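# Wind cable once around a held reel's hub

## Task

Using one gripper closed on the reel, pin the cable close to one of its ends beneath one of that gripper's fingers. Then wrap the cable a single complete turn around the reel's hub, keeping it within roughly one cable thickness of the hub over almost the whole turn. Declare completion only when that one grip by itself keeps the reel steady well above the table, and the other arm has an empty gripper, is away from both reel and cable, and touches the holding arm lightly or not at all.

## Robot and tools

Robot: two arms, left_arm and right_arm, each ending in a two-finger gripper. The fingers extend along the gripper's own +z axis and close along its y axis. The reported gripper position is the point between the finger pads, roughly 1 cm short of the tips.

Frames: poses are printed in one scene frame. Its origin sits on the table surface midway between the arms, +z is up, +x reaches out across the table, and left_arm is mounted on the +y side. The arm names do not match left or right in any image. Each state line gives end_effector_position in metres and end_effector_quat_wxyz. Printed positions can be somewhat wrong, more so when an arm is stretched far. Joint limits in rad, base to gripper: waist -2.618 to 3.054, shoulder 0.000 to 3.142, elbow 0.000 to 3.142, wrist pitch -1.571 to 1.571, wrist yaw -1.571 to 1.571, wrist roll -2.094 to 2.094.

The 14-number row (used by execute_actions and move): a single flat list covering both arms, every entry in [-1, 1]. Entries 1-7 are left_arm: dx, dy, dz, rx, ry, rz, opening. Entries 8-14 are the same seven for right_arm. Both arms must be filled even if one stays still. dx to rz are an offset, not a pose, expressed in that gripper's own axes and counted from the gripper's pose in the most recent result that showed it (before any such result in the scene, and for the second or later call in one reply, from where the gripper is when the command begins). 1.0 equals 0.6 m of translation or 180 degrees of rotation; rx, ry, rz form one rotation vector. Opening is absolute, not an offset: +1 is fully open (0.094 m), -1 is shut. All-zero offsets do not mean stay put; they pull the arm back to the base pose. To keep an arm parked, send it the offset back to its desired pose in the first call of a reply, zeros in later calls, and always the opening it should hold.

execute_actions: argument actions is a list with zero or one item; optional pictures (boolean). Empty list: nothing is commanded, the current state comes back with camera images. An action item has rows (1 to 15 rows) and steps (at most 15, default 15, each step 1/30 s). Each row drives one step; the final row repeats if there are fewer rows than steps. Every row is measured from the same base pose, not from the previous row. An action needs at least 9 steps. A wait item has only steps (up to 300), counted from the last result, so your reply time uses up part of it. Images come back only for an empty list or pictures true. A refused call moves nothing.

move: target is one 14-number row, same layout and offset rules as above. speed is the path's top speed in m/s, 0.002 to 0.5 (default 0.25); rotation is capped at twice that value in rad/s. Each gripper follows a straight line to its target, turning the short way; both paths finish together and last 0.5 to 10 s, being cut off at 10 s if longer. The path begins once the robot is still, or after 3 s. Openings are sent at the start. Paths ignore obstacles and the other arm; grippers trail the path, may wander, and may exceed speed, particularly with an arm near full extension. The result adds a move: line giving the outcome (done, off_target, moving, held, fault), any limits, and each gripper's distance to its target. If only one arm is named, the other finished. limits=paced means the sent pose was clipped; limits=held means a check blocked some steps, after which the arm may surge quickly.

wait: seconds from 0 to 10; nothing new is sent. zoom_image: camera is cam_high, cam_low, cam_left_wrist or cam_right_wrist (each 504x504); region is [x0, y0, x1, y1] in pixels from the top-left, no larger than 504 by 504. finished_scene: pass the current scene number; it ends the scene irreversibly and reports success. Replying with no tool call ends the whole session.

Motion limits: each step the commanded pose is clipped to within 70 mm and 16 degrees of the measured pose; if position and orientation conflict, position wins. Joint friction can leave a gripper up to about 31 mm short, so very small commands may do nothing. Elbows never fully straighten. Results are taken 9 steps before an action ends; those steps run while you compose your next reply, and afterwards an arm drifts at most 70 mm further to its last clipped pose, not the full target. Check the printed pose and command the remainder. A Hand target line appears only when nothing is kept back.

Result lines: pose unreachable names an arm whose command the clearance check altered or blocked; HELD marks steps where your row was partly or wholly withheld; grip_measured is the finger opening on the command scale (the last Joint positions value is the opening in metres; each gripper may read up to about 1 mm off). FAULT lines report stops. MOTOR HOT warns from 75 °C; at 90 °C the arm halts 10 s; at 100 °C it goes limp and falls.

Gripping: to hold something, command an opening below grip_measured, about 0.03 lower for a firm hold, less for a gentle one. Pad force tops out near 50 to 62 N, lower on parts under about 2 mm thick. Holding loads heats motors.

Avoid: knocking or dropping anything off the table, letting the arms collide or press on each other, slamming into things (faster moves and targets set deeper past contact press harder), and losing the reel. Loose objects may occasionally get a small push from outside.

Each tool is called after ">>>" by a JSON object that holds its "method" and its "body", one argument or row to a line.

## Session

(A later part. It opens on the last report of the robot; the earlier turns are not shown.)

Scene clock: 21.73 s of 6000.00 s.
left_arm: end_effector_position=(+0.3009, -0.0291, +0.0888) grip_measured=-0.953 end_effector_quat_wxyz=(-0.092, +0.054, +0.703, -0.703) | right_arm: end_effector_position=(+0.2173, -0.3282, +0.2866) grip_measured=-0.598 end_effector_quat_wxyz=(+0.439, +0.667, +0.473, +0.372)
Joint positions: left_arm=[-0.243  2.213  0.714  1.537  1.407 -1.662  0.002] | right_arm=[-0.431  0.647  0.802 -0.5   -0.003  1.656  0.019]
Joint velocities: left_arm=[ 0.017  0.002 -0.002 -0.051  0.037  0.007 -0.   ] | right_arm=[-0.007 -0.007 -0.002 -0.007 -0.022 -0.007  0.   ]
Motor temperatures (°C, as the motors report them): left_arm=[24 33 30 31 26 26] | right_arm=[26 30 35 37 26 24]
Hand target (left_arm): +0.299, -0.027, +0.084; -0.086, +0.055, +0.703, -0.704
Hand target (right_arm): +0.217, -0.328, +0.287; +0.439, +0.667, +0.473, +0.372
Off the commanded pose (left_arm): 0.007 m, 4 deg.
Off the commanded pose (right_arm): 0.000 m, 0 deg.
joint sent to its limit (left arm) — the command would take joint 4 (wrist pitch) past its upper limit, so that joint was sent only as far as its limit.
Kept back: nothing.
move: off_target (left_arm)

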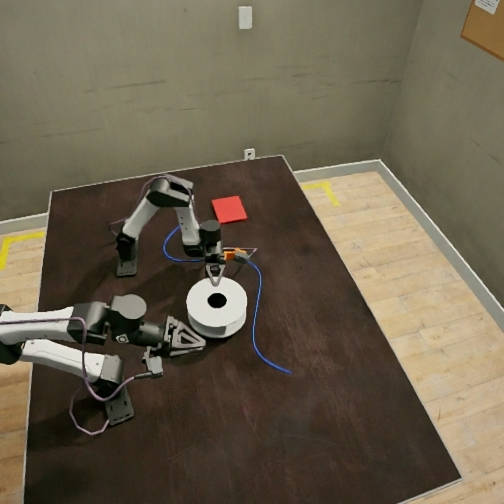

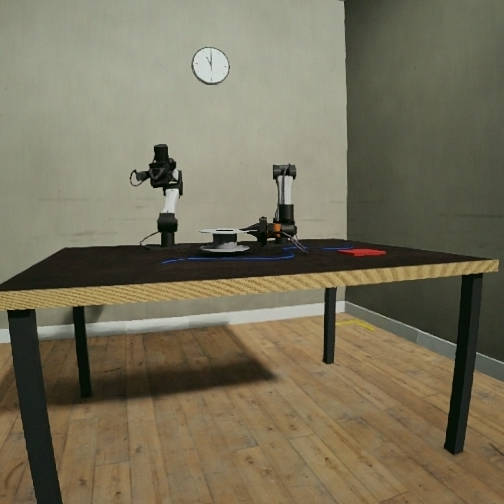

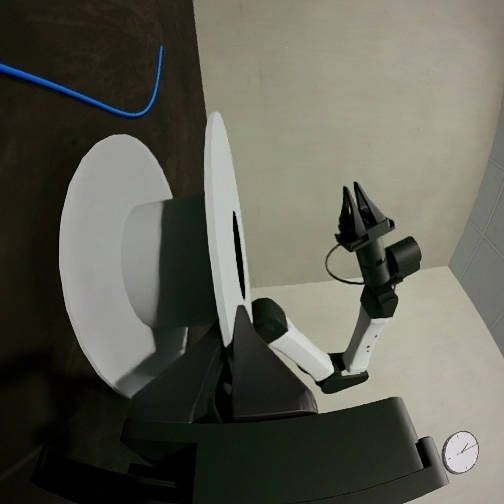

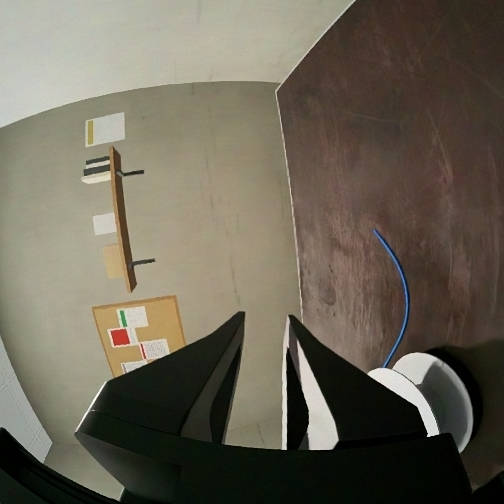

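>>> {"method": "move", "body": {
  "target": [0,0.03,0,0,0,0,-1, 0,0,0,0,0,0,-0.6],
  "speed": 0.04
}}

>>> {"method": "move", "body": {
  "target": [0,0,0,0,0,0,-0.4, 0,0,0,0,0,0,-0.6]
}}

>>> {"method": "move", "body": {
  "target": [0,0,-0.1,0,0,0,-0.4, 0,0,0,0,0,0,-0.6],
  "speed": 0.1
}}

Scene clock: 22.80 s of 6000.00 s.
left_arm: end_effector_position=(+0.2994, -0.0285, +0.0725) grip_measured=-0.953 end_effector_quat_wxyz=(-0.101, +0.045, +0.706, -0.699) | right_arm: end_effector_position=(+0.2173, -0.3282, +0.2866) grip_measured=-0.598 end_effector_quat_wxyz=(+0.439, +0.667, +0.473, +0.372)
Joint positions: left_arm=[-0.243  2.262  0.714  1.538  1.407 -1.642  0.002] | right_arm=[-0.431  0.647  0.802 -0.5   -0.003  1.656  0.019]
Joint velocities: left_arm=[-0.022 -0.002  0.012 -0.022  0.022 -0.007  0.   ] | right_arm=[ 0.002  0.007  0.002  0.007 -0.081  0.022 -0.   ]
Motor temperatures (°C, as the motors report them): left_arm=[24 33 30 31 26 26] | right_arm=[26 30 35 37 26 24]
Hand target (left_arm): +0.300, -0.029, +0.071; -0.092, +0.054, +0.704, -0.702
Hand target (right_arm): +0.217, -0.328, +0.287; +0.439, +0.667, +0.473, +0.372
Off the commanded pose (left_arm): 0.002 m, 2 deg.
Off the commanded pose (right_arm): 0.000 m, 0 deg.
joint sent to its limit (left arm) — the command would take joint 4 (wrist pitch) past its upper limit, so that joint was sent only as far as its limit.
Kept back: nothing.
move: done

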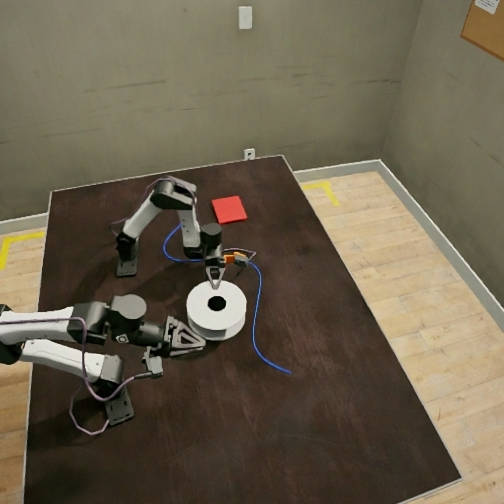

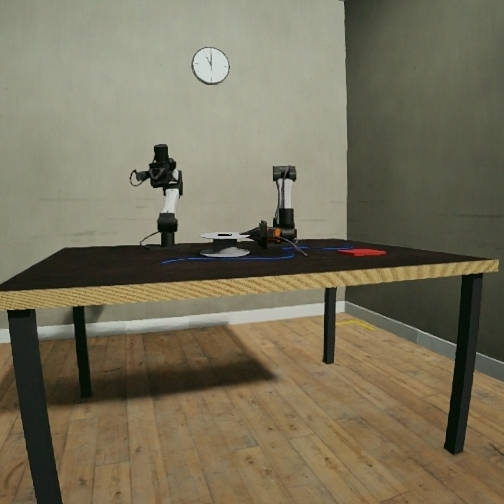

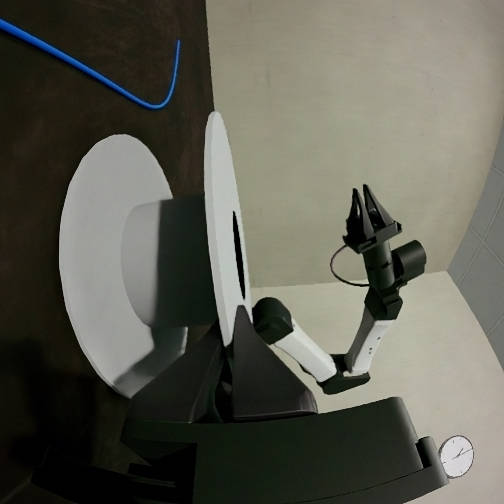

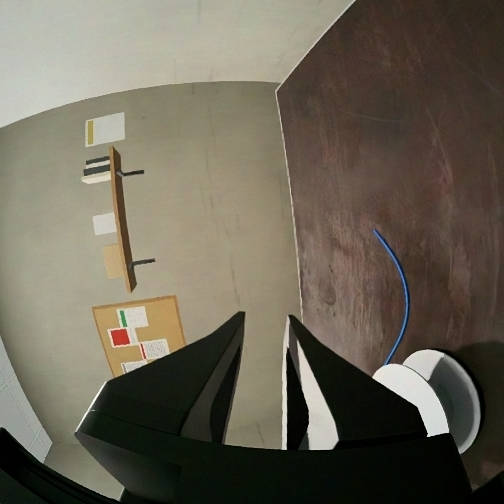

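Scene clock: 23.30 s of 6000.00 s.
left_arm: end_effector_position=(+0.2994, -0.0285, +0.0725) grip_measured=-0.402 end_effector_quat_wxyz=(-0.101, +0.045, +0.706, -0.699) | right_arm: end_effector_position=(+0.2173, -0.3282, +0.2866) grip_measured=-0.598 end_effector_quat_wxyz=(+0.439, +0.667, +0.473, +0.372)
Joint positions: left_arm=[-0.243  2.262  0.714  1.538  1.407 -1.642  0.028] | right_arm=[-0.431  0.647  0.802 -0.5   -0.003  1.656  0.019]
Joint velocities: left_arm=[ 0.007 -0.007 -0.017 -0.051 -0.022 -0.066 -0.001] | right_arm=[-0.002  0.007  0.007 -0.081 -0.037  0.007 -0.   ]
Motor temperatures (°C, as the motors report them): left_arm=[24 33 30 31 26 26] | right_arm=[26 30 35 37 26 24]
Hand target (left_arm): +0.299, -0.029, +0.072; -0.101, +0.045, +0.706, -0.699
Hand target (right_arm): +0.217, -0.328, +0.287; +0.439, +0.667, +0.473, +0.372
Off the commanded pose (left_arm): 0.000 m, 0 deg.
Off the commanded pose (right_arm): 0.000 m, 0 deg.
Kept back: nothing.
move: done

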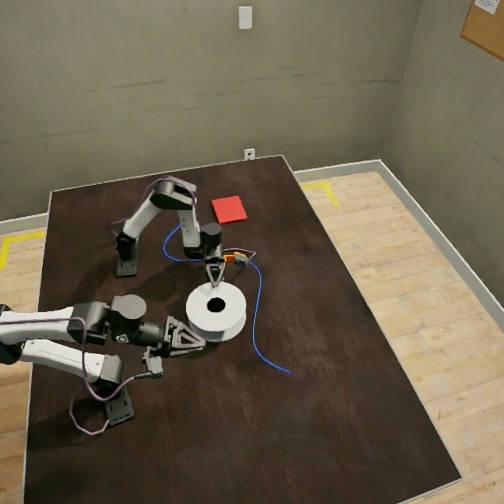

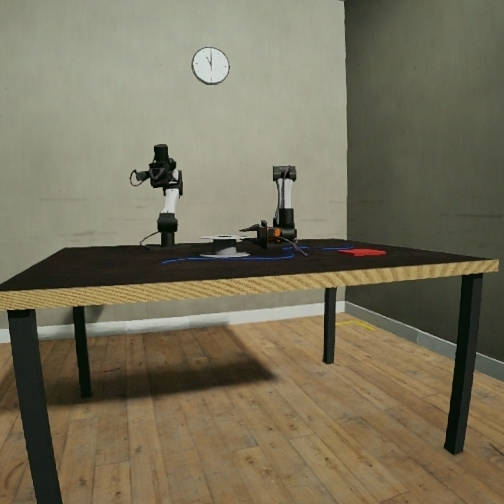

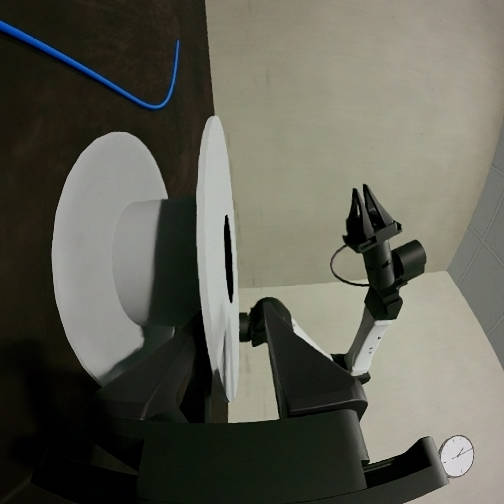

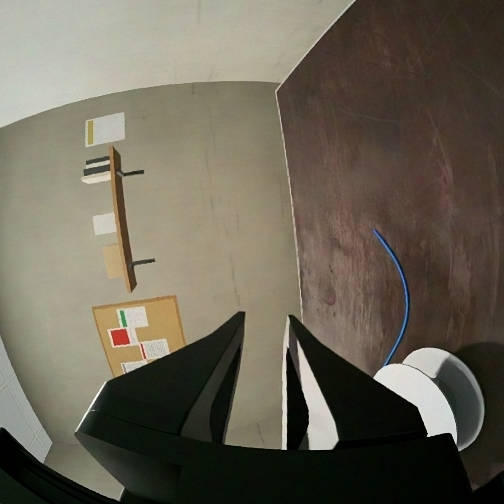

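Scene clock: 24.30 s of 6000.00 s.
left_arm: end_effector_position=(+0.3195, +0.0268, +0.0732) grip_measured=-0.402 end_effector_quat_wxyz=(-0.091, +0.039, +0.706, -0.701) | right_arm: end_effector_position=(+0.2173, -0.3282, +0.2866) grip_measured=-0.598 end_effector_quat_wxyz=(+0.439, +0.667, +0.473, +0.372)
Joint positions: left_arm=[-0.065  2.262  0.714  1.544  1.563 -1.642  0.028] | right_arm=[-0.431  0.647  0.802 -0.5   -0.003  1.656  0.019]
Joint velocities: left_arm=[-0.027 -0.012 -0.007 -0.051  0.095  0.007  0.001] | right_arm=[-0.007  0.012  0.002 -0.022 -0.007  0.066 -0.   ]
Motor temperatures (°C, as the motors report them): left_arm=[24 34 30 31 26 26] | right_arm=[26 29 35 37 26 24]
Hand target (left_arm): +0.312, +0.029, +0.073; -0.096, +0.039, +0.706, -0.701
Hand target (right_arm): +0.217, -0.328, +0.287; +0.439, +0.667, +0.473, +0.372
Off the commanded pose (left_arm): 0.008 m, 1 deg.
Off the commanded pose (right_arm): 0.000 m, 0 deg.
joint sent to its limit (left arm) — the command would take joint 5 (wrist yaw) past its upper limit, so that joint was sent only as far as its limit.
Kept back: nothing.
move: done

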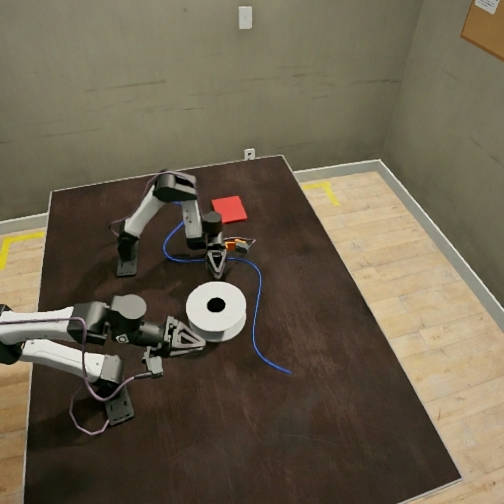

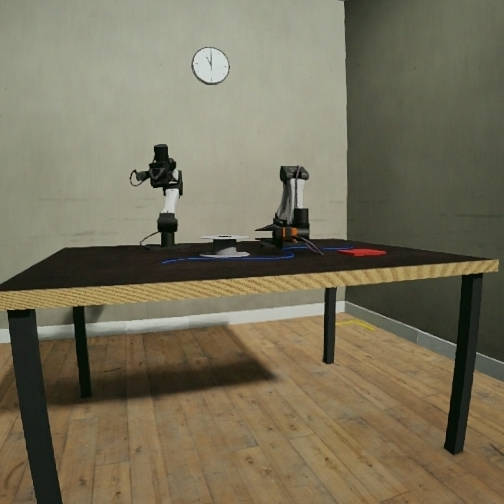

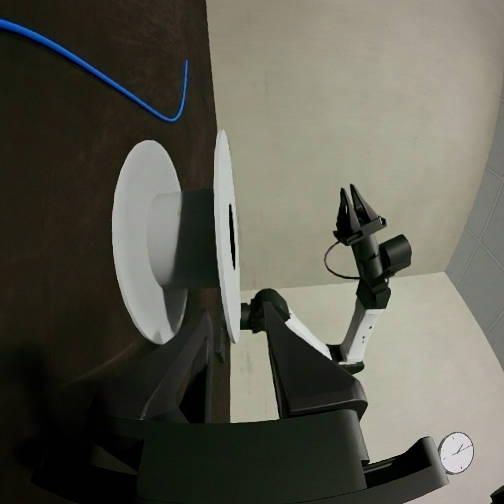

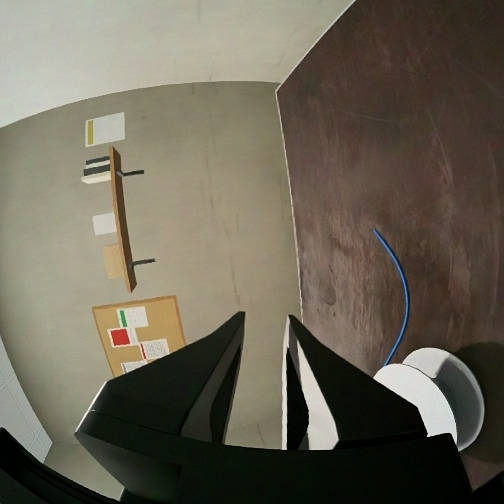

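>>> {"method": "execute_actions", "body": {
  "actions": []
}}

Scene clock: 25.40 s of 6000.00 s.
left_arm: end_effector_position=(+0.3190, +0.0269, +0.0733) grip_measured=-0.402 end_effector_quat_wxyz=(-0.092, +0.040, +0.706, -0.701) | right_arm: end_effector_position=(+0.2173, -0.3282, +0.2866) grip_measured=-0.598 end_effector_quat_wxyz=(+0.439, +0.667, +0.473, +0.372)
Joint positions: left_arm=[-0.065  2.262  0.714  1.545  1.565 -1.642  0.028] | right_arm=[-0.431  0.647  0.802 -0.5   -0.003  1.656  0.019]
Joint velocities: left_arm=[-0.007 -0.012  0.007 -0.022 -0.007 -0.037  0.   ] | right_arm=[-0.007 -0.012 -0.012 -0.066 -0.022 -0.066 -0.   ]
Motor temperatures (°C, as the motors report them): left_arm=[24 34 30 31 26 26] | right_arm=[26 29 36 37 26 24]
Hand target (left_arm): +0.312, +0.029, +0.073; -0.096, +0.039, +0.706, -0.701
Hand target (right_arm): +0.217, -0.328, +0.287; +0.439, +0.667, +0.473, +0.372
Off the commanded pose (left_arm): 0.008 m, 1 deg.
Off the commanded pose (right_arm): 0.000 m, 0 deg.
Kept back: nothing.
Steps of this call (steps 1 to 33: nothing new was sent). Readings (end_effector_position):
1: left_arm (+0.3194, +0.0268, +0.0732) | right_arm (+0.2173, -0.3282, +0.2866)
2: left_arm (+0.3193, +0.0268, +0.0732) | right_arm (+0.2173, -0.3282, +0.2866)
4: left_arm (+0.3192, +0.0268, +0.0732) | right_arm (+0.2173, -0.3282, +0.2866)
8: left_arm (+0.3191, +0.0269, +0.0733) | right_arm (+0.2173, -0.3282, +0.2866)
33: the state above

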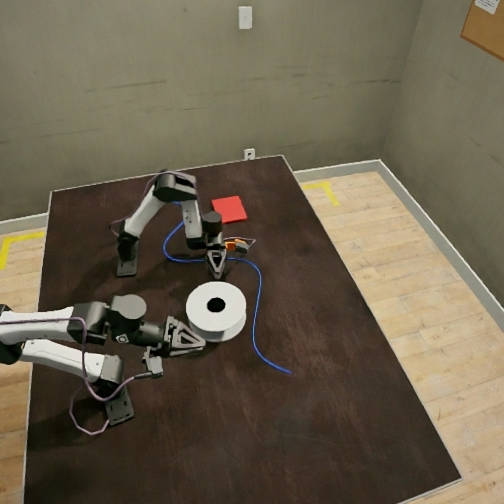

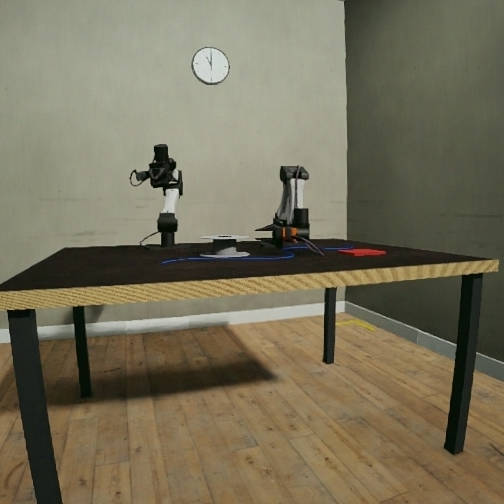

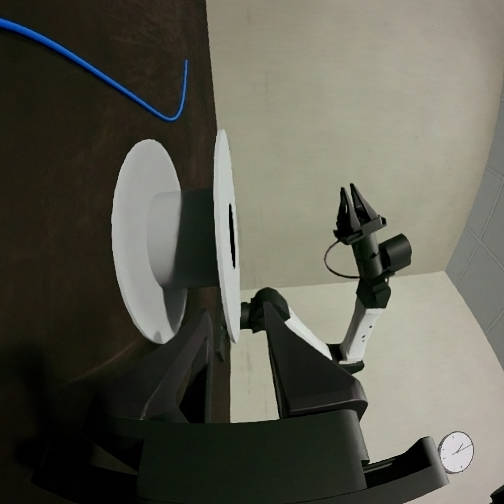

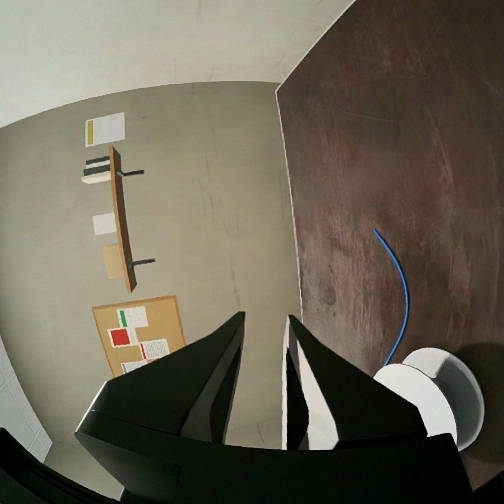

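>>> {"method": "move", "body": {
  "target": [0,-0.33,-0.2,0,0,0,-0.4, 0.149,-0.173,0.378,0.39,0,0,-0.6]
}}

>>> {"method": "move", "body": {
  "target": [0,0,0,0,0,0,-0.4, 0,0,0,0,0,-0.55,-0.6],
  "speed": 0.5
}}

>>> {"method": "move", "body": {
  "target": [0,0,0,0,0,0,-0.4, 0,0,0,0,0,-0.45,-0.6],
  "speed": 0.5
}}

Scene clock: 29.53 s of 6000.00 s.
left_arm: end_effector_position=(+0.3522, +0.1398, +0.2620) grip_measured=-0.402 end_effector_quat_wxyz=(+0.039, -0.084, +0.701, -0.707) | right_arm: end_effector_position=(+0.4154, -0.2829, +0.1122) grip_measured=-0.599 end_effector_quat_wxyz=(-0.024, +0.799, +0.600, +0.039)
Joint positions: left_arm=[ 0.299  1.597  0.729  1.324  1.567 -2.09   0.028] | right_arm=[-0.259  2.39   2.404 -1.558 -0.088  1.773  0.019]
Joint velocities: left_arm=[ 0.002  0.007 -0.012  0.007 -0.007  0.007  0.   ] | right_arm=[ 0.002  0.007 -0.027  0.007 -0.037 -0.051 -0.001]
Motor temperatures (°C, as the motors report them): left_arm=[24 35 30 31 26 26] | right_arm=[26 30 36 37 26 24]
Hand target (left_arm): +0.353, +0.142, +0.270; +0.039, -0.085, +0.702, -0.706
Hand target (right_arm): +0.418, -0.277, +0.116; -0.025, +0.796, +0.603, +0.044
Off the commanded pose (left_arm): 0.010 m, 21 deg; orientation clipped at the last step of the last action.
Off the commanded pose (right_arm): 0.009 m, 1 deg.
joint sent to its limit (left arm) — the command would take joint 5 (wrist yaw) past its upper limit and joint 6 (wrist roll) past its lower limit, so those joints were sent only as far as their limits.
joint sent to its limit (right arm) — the command would take joint 4 (wrist pitch) past its lower limit, so that joint was sent only as far as its limit.
Kept back: nothing.
move: off_target (left_arm); limits=paced

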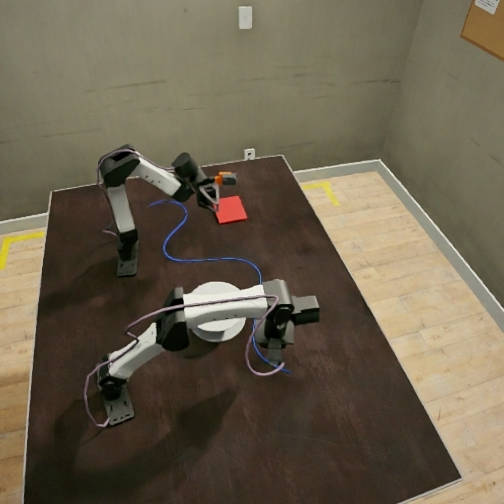

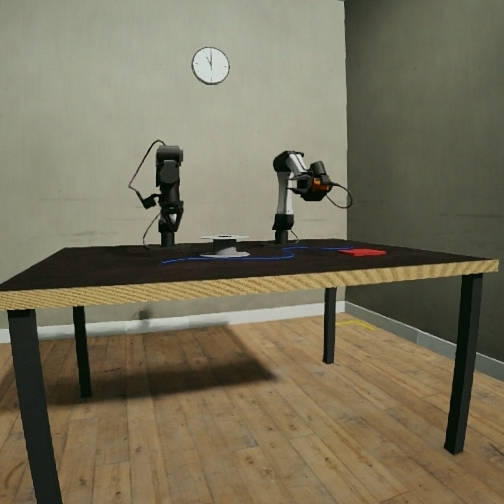

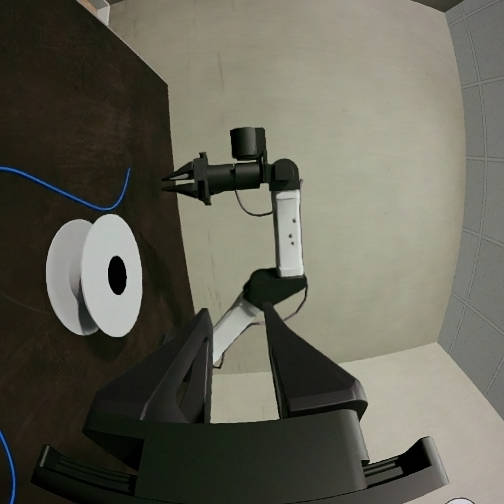

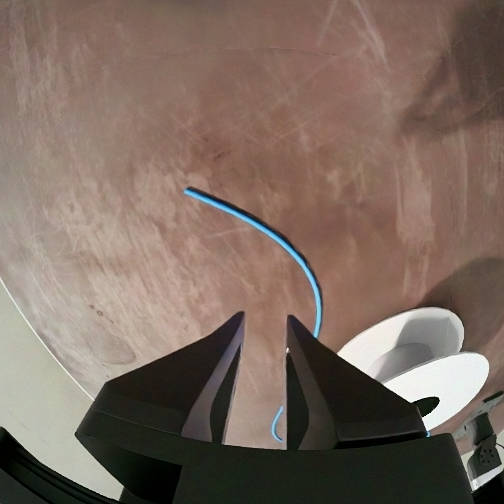

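Scene clock: 32.00 s of 6000.00 s.
left_arm: end_effector_position=(+0.3522, +0.1398, +0.2619) grip_measured=-0.402 end_effector_quat_wxyz=(+0.039, -0.084, +0.701, -0.707) | right_arm: end_effector_position=(+0.4154, -0.2829, +0.1122) grip_measured=-0.599 end_effector_quat_wxyz=(+0.014, +0.068, +0.997, +0.044)
Joint positions: left_arm=[ 0.299  1.597  0.729  1.324  1.567 -2.09   0.028] | right_arm=[-0.259  2.39   2.404 -1.558 -0.088  0.056  0.019]
Joint velocities: left_arm=[-0.007 -0.007  0.002  0.007 -0.037 -0.007 -0.   ] | right_arm=[ 0.017  0.007  0.012 -0.066 -0.007 -0.066  0.   ]
Motor temperatures (°C, as the motors report them): left_arm=[24 35 30 31 26 26] | right_arm=[26 31 36 36 26 24]
Hand target (left_arm): +0.352, +0.140, +0.262; +0.039, -0.084, +0.701, -0.707
Hand target (right_arm): +0.415, -0.283, +0.112; +0.014, +0.063, +0.997, +0.044
Off the commanded pose (left_arm): 0.000 m, 0 deg.
Off the commanded pose (right_arm): 0.000 m, 1 deg.
Kept back: nothing.
move: done

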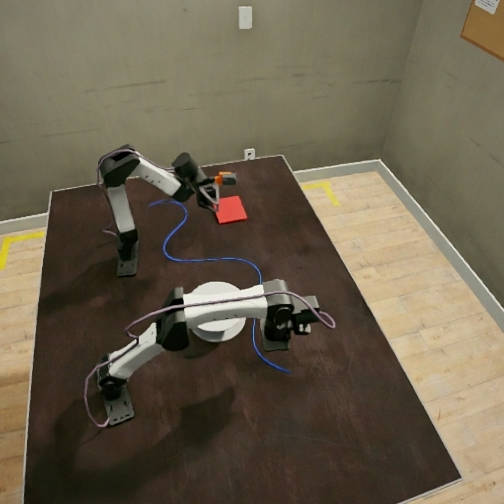

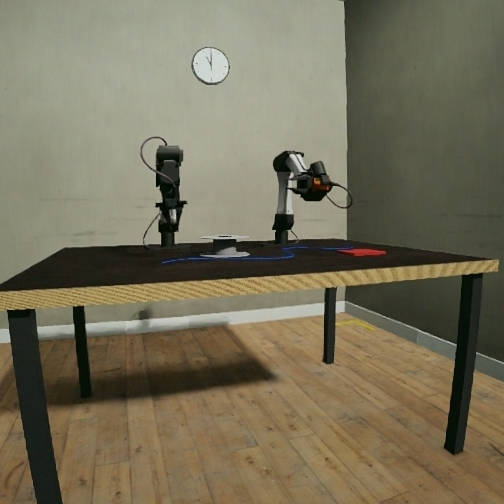

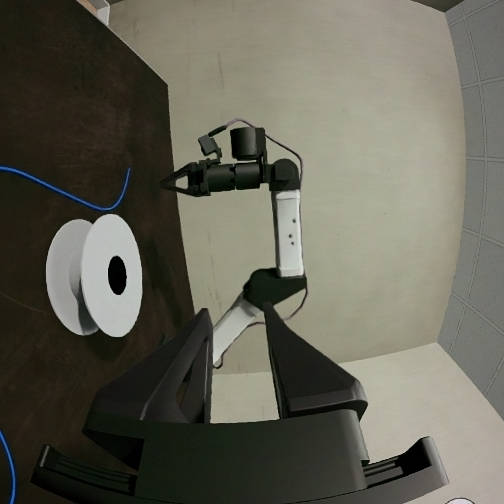

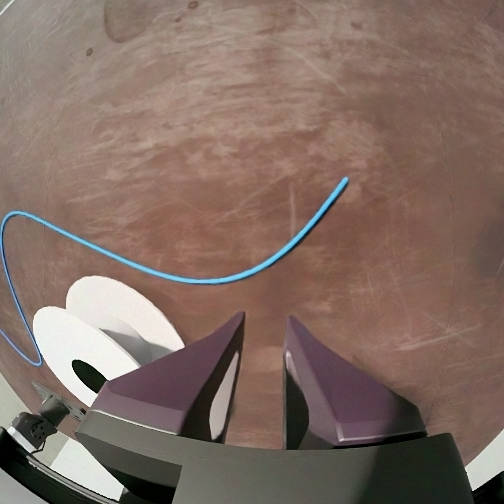

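Scene clock: 34.17 s of 6000.00 s.
left_arm: end_effector_position=(+0.3522, +0.1398, +0.2619) grip_measured=-0.402 end_effector_quat_wxyz=(+0.039, -0.084, +0.701, -0.707) | right_arm: end_effector_position=(+0.4154, -0.2829, +0.1122) grip_measured=-0.599 end_effector_quat_wxyz=(+0.039, -0.592, +0.805, +0.024)
Joint positions: left_arm=[ 0.299  1.597  0.729  1.324  1.567 -2.09   0.028] | right_arm=[-0.259  2.39   2.404 -1.558 -0.088 -1.348  0.019]
Joint velocities: left_arm=[-0.007 -0.002  0.002 -0.081  0.051 -0.066 -0.   ] | right_arm=[-0.012 -0.007  0.027 -0.022  0.022 -0.007 -0.001]
Motor temperatures (°C, as the motors report them): left_arm=[24 35 31 31 26 26] | right_arm=[26 32 36 36 26 24]
Hand target (left_arm): +0.352, +0.140, +0.262; +0.039, -0.084, +0.701, -0.707
Hand target (right_arm): +0.415, -0.283, +0.112; +0.039, -0.596, +0.802, +0.024
Off the commanded pose (left_arm): 0.000 m, 0 deg.
Off the commanded pose (right_arm): 0.000 m, 1 deg.
Kept back: nothing.
move: done

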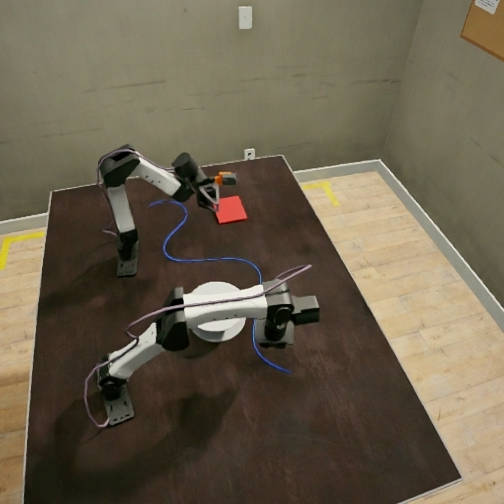

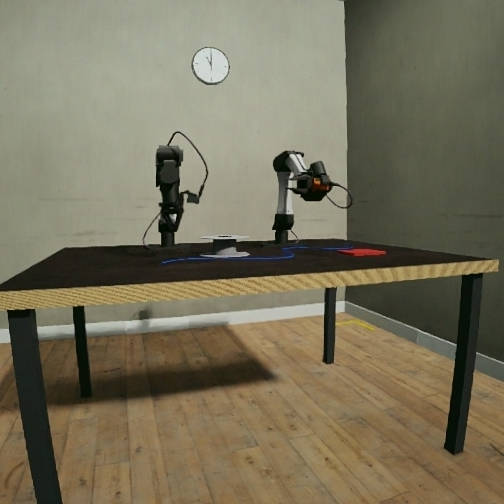

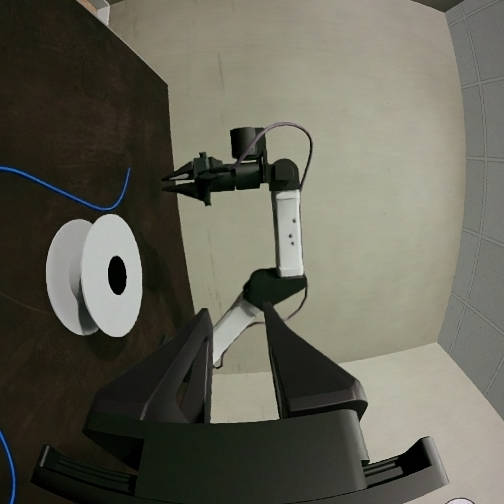

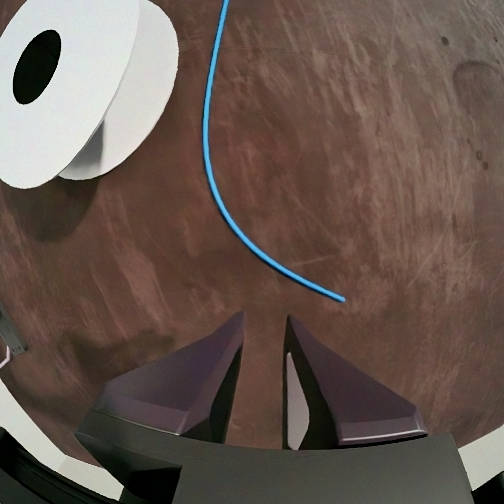

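>>> {"method": "move", "body": {
  "target": [0,0,0,0,0,0,-0.4, 0.063,-0.075,0.09,0,0,-0.22,-0.4]
}}

Scene clock: 36.57 s of 6000.00 s.
left_arm: end_effector_position=(+0.3522, +0.1398, +0.2619) grip_measured=-0.402 end_effector_quat_wxyz=(+0.039, -0.084, +0.701, -0.707) | right_arm: end_effector_position=(+0.4468, -0.3231, +0.0563) grip_measured=-0.402 end_effector_quat_wxyz=(-0.045, +0.825, -0.564, -0.008)
Joint positions: left_arm=[ 0.299  1.597  0.729  1.324  1.567 -2.09   0.028] | right_arm=[-0.334  2.589  2.547 -1.503 -0.088 -2.098  0.028]
Joint velocities: left_arm=[-0.007 -0.012 -0.007  0.051 -0.007 -0.037  0.   ] | right_arm=[-0.007  0.002 -0.017  0.007 -0.066 -0.007 -0.001]
Motor temperatures (°C, as the motors report them): left_arm=[24 35 31 31 26 26] | right_arm=[26 33 36 35 26 24]
Hand target (left_arm): +0.352, +0.140, +0.262; +0.039, -0.084, +0.701, -0.707
Hand target (right_arm): +0.448, -0.328, +0.055; -0.043, +0.825, -0.564, -0.007
Off the commanded pose (left_arm): 0.000 m, 0 deg.
Off the commanded pose (right_arm): 0.005 m, 1 deg.
joint sent to its limit (right arm) — the command would take joint 6 (wrist roll) past its lower limit, so that joint was sent only as far as its limit.
Kept back: nothing.
move: done

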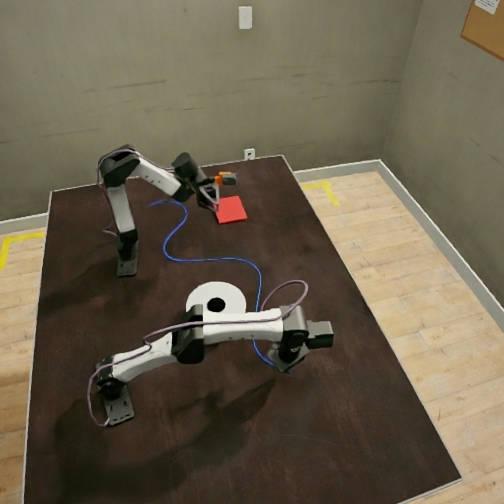

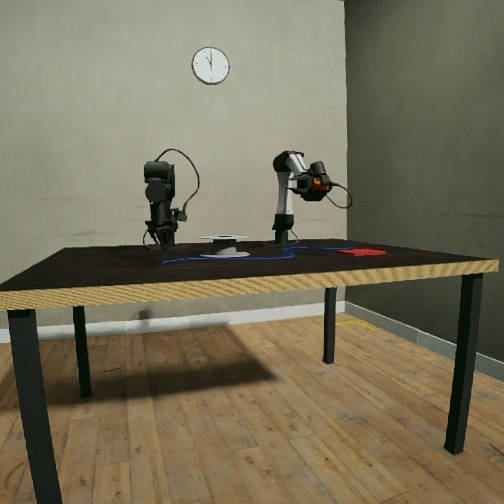

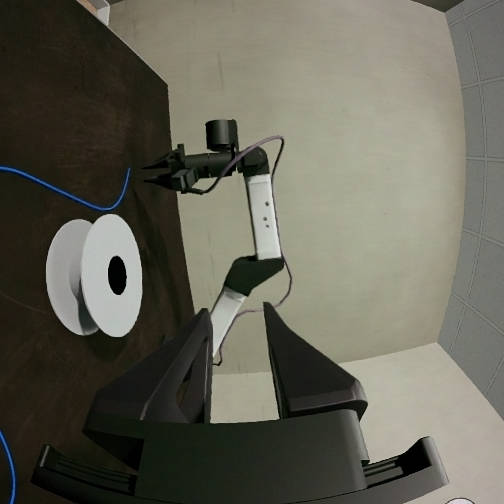

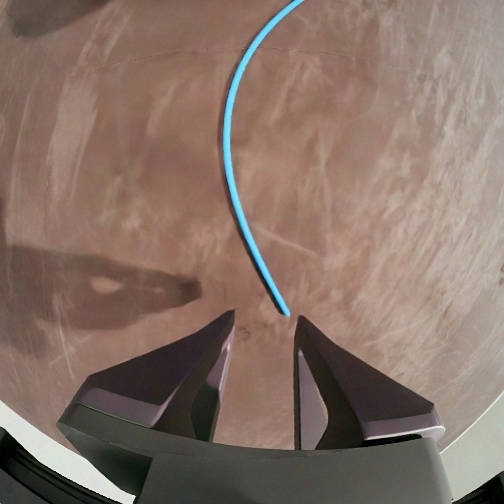

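Axis point ≈(265,275), on the cable. Descend.

>>> {"method": "move", "body": {
  "target": [0,0,0,0,0,0,-0.4, 0,0,0.11,0,0,0,-0.4],
  "speed": 0.08
}}

>>> {"method": "move", "body": {
  "target": [0,0,0,0,0,0,-0.4, 0,0,0.03,0,0,0,-1],
  "speed": 0.05
}}

Scene clock: 37.90 s of 6000.00 s.
left_arm: end_effector_position=(+0.3522, +0.1398, +0.2619) grip_measured=-0.402 end_effector_quat_wxyz=(+0.039, -0.084, +0.701, -0.707) | right_arm: end_effector_position=(+0.4457, -0.3229, +0.0175) grip_measured=-0.401 end_effector_quat_wxyz=(-0.046, +0.823, -0.566, -0.005)
Joint positions: left_arm=[ 0.299  1.597  0.729  1.324  1.567 -2.09   0.028] | right_arm=[-0.334  2.538  2.294 -1.296 -0.088 -2.092  0.028]
Joint velocities: left_arm=[ 0.007 -0.007 -0.002  0.051 -0.051  0.022  0.   ] | right_arm=[ 0.017  0.007 -0.017  0.081  0.007 -0.066  0.001]
Motor temperatures (°C, as the motors report them): left_arm=[24 35 31 31 26 26] | right_arm=[26 34 36 35 26 24]
Hand target (left_arm): +0.352, +0.140, +0.262; +0.039, -0.084, +0.701, -0.707
Hand target (right_arm): +0.448, -0.318, -0.009; -0.044, +0.825, -0.564, -0.009
Off the commanded pose (left_arm): 0.000 m, 0 deg.
Off the commanded pose (right_arm): 0.028 m, 0 deg.
Kept back: nothing.
move: off_target (right_arm)

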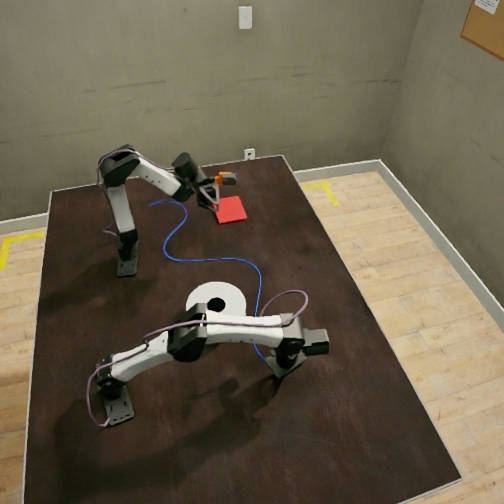

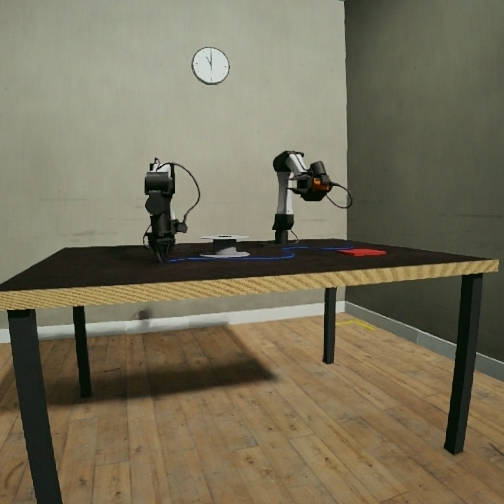

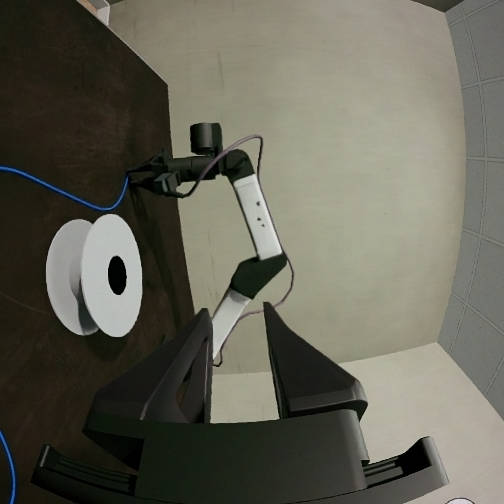

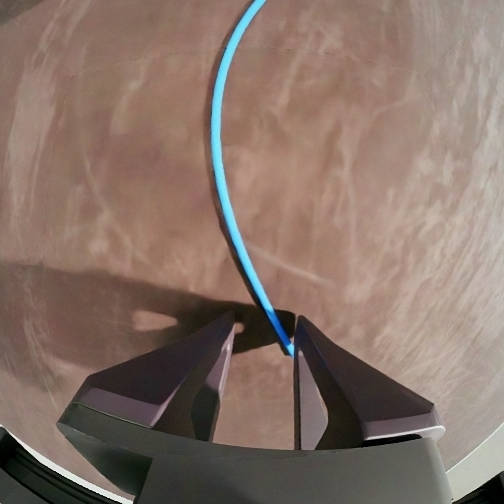

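Scene clock: 38.60 s of 6000.00 s.
left_arm: end_effector_position=(+0.3522, +0.1398, +0.2619) grip_measured=-0.402 end_effector_quat_wxyz=(+0.039, -0.084, +0.701, -0.707) | right_arm: end_effector_position=(+0.4481, -0.3233, +0.0175) grip_measured=-0.971 end_effector_quat_wxyz=(-0.050, +0.823, -0.566, +0.002)
Joint positions: left_arm=[ 0.299  1.597  0.729  1.324  1.567 -2.09   0.028] | right_arm=[-0.334  2.529  2.278 -1.273 -0.088 -2.092  0.001]
Joint velocities: left_arm=[ 0.007 -0.012 -0.022 -0.066  0.081  0.007  0.001] | right_arm=[-0.017 -0.017 -0.007 -0.037 -0.007 -0.066 -0.001]
Motor temperatures (°C, as the motors report them): left_arm=[24 35 31 31 26 26] | right_arm=[26 34 36 35 26 24]
Hand target (left_arm): +0.352, +0.140, +0.262; +0.039, -0.084, +0.701, -0.707
Hand target (right_arm): +0.446, -0.321, -0.000; -0.046, +0.823, -0.566, -0.006
Off the commanded pose (left_arm): 0.000 m, 0 deg.
Off the commanded pose (right_arm): 0.018 m, 1 deg.
Kept back: nothing.
move: off_target (right_arm)

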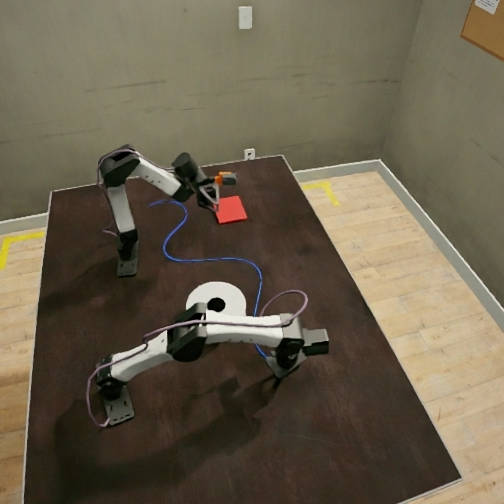

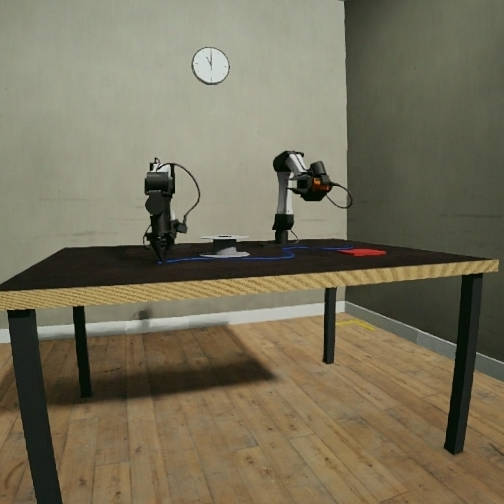

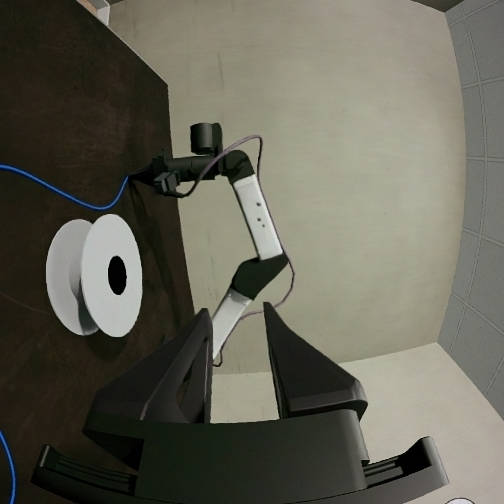

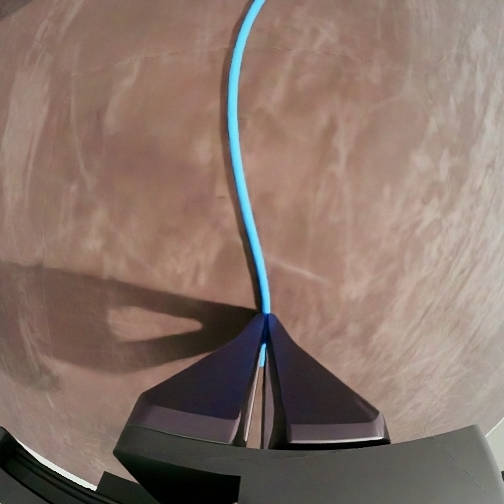

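>>> {"method": "move", "body": {
  "target": [0,0,0,0,0,0,-0.4, -0.2,0.187,-0.065,0,0,0.15,-1],
  "speed": 0.15
}}

Scene clock: 41.63 s of 6000.00 s.
left_arm: end_effector_position=(+0.3522, +0.1398, +0.2619) grip_measured=-0.402 end_effector_quat_wxyz=(+0.039, -0.084, +0.701, -0.707) | right_arm: end_effector_position=(+0.3044, -0.2546, +0.0562) grip_measured=-0.971 end_effector_quat_wxyz=(+0.050, -0.669, +0.742, +0.013)
Joint positions: left_arm=[ 0.299  1.597  0.729  1.324  1.567 -2.09   0.028] | right_arm=[-0.204  1.859  1.356 -1.014 -0.088 -1.492  0.001]
Joint velocities: left_arm=[ 0.002 -0.012  0.007  0.066 -0.066 -0.066 -0.001] | right_arm=[-0.007  0.017 -0.012 -0.007 -0.051 -0.007  0.   ]
Motor temperatures (°C, as the motors report them): left_arm=[24 35 31 30 26 26] | right_arm=[26 35 36 35 26 24]
Hand target (left_arm): +0.352, +0.140, +0.262; +0.039, -0.084, +0.701, -0.707
Hand target (right_arm): +0.300, -0.252, +0.055; +0.049, -0.669, +0.742, +0.011
Off the commanded pose (left_arm): 0.000 m, 0 deg.
Off the commanded pose (right_arm): 0.007 m, 0 deg.
Kept back: nothing.
move: done

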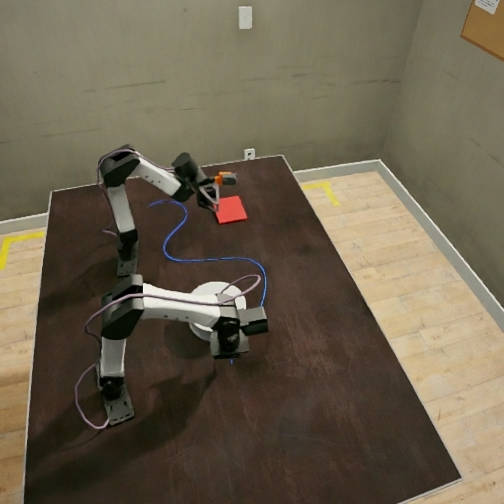

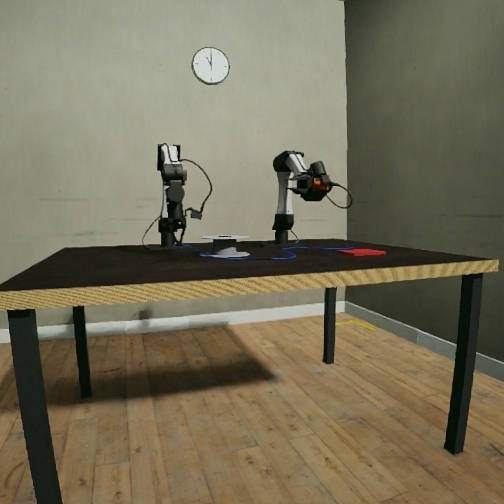

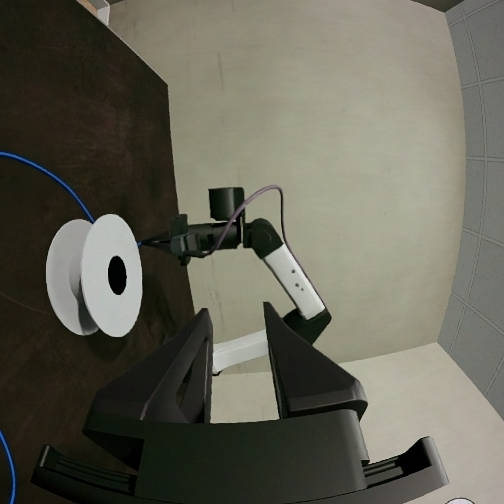

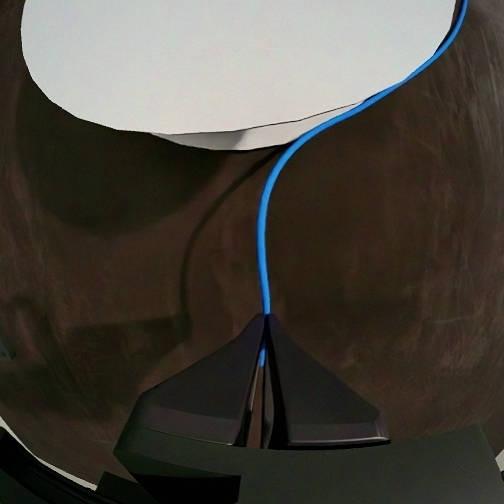

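>>> {"method": "move", "body": {
  "target": [0,0,0,0,0,0,-0.4, -0.068,0.235,0.01,0,0,0.25,-1],
  "speed": 0.15
}}

Scene clock: 45.13 s of 6000.00 s.
left_arm: end_effector_position=(+0.3522, +0.1398, +0.2619) grip_measured=-0.402 end_effector_quat_wxyz=(+0.039, -0.084, +0.701, -0.707) | right_arm: end_effector_position=(+0.1760, -0.1958, +0.0522) grip_measured=-0.971 end_effector_quat_wxyz=(+0.044, -0.334, +0.941, +0.036)
Joint positions: left_arm=[ 0.299  1.597  0.729  1.324  1.567 -2.09   0.028] | right_arm=[ 0.041  1.391  0.842 -0.944 -0.083 -0.46   0.001]
Joint velocities: left_arm=[-0.032  0.002  0.002 -0.022  0.007  0.051  0.   ] | right_arm=[0.007 0.027 0.017 0.022 0.007 0.037 0.001]
Motor temperatures (°C, as the motors report them): left_arm=[24 35 31 30 26 26] | right_arm=[26 35 36 34 26 24]
Hand target (left_arm): +0.352, +0.140, +0.262; +0.039, -0.084, +0.701, -0.707
Hand target (right_arm): +0.170, -0.196, +0.049; +0.041, -0.334, +0.941, +0.033
Off the commanded pose (left_arm): 0.000 m, 0 deg.
Off the commanded pose (right_arm): 0.009 m, 1 deg.
Kept back: nothing.
move: done

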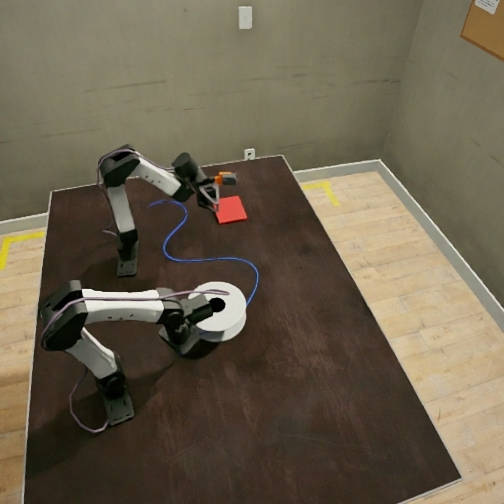

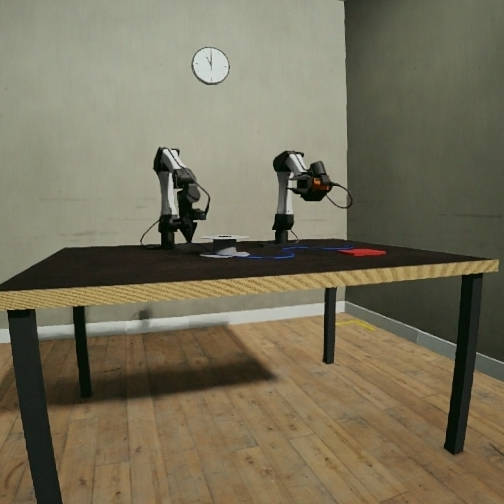

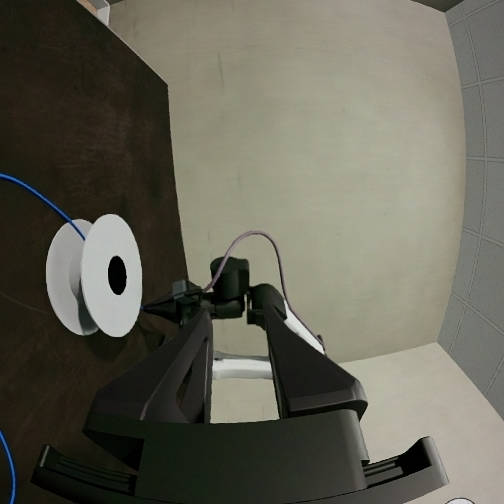

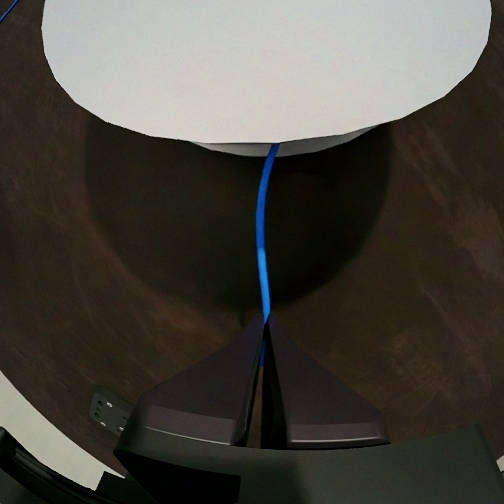

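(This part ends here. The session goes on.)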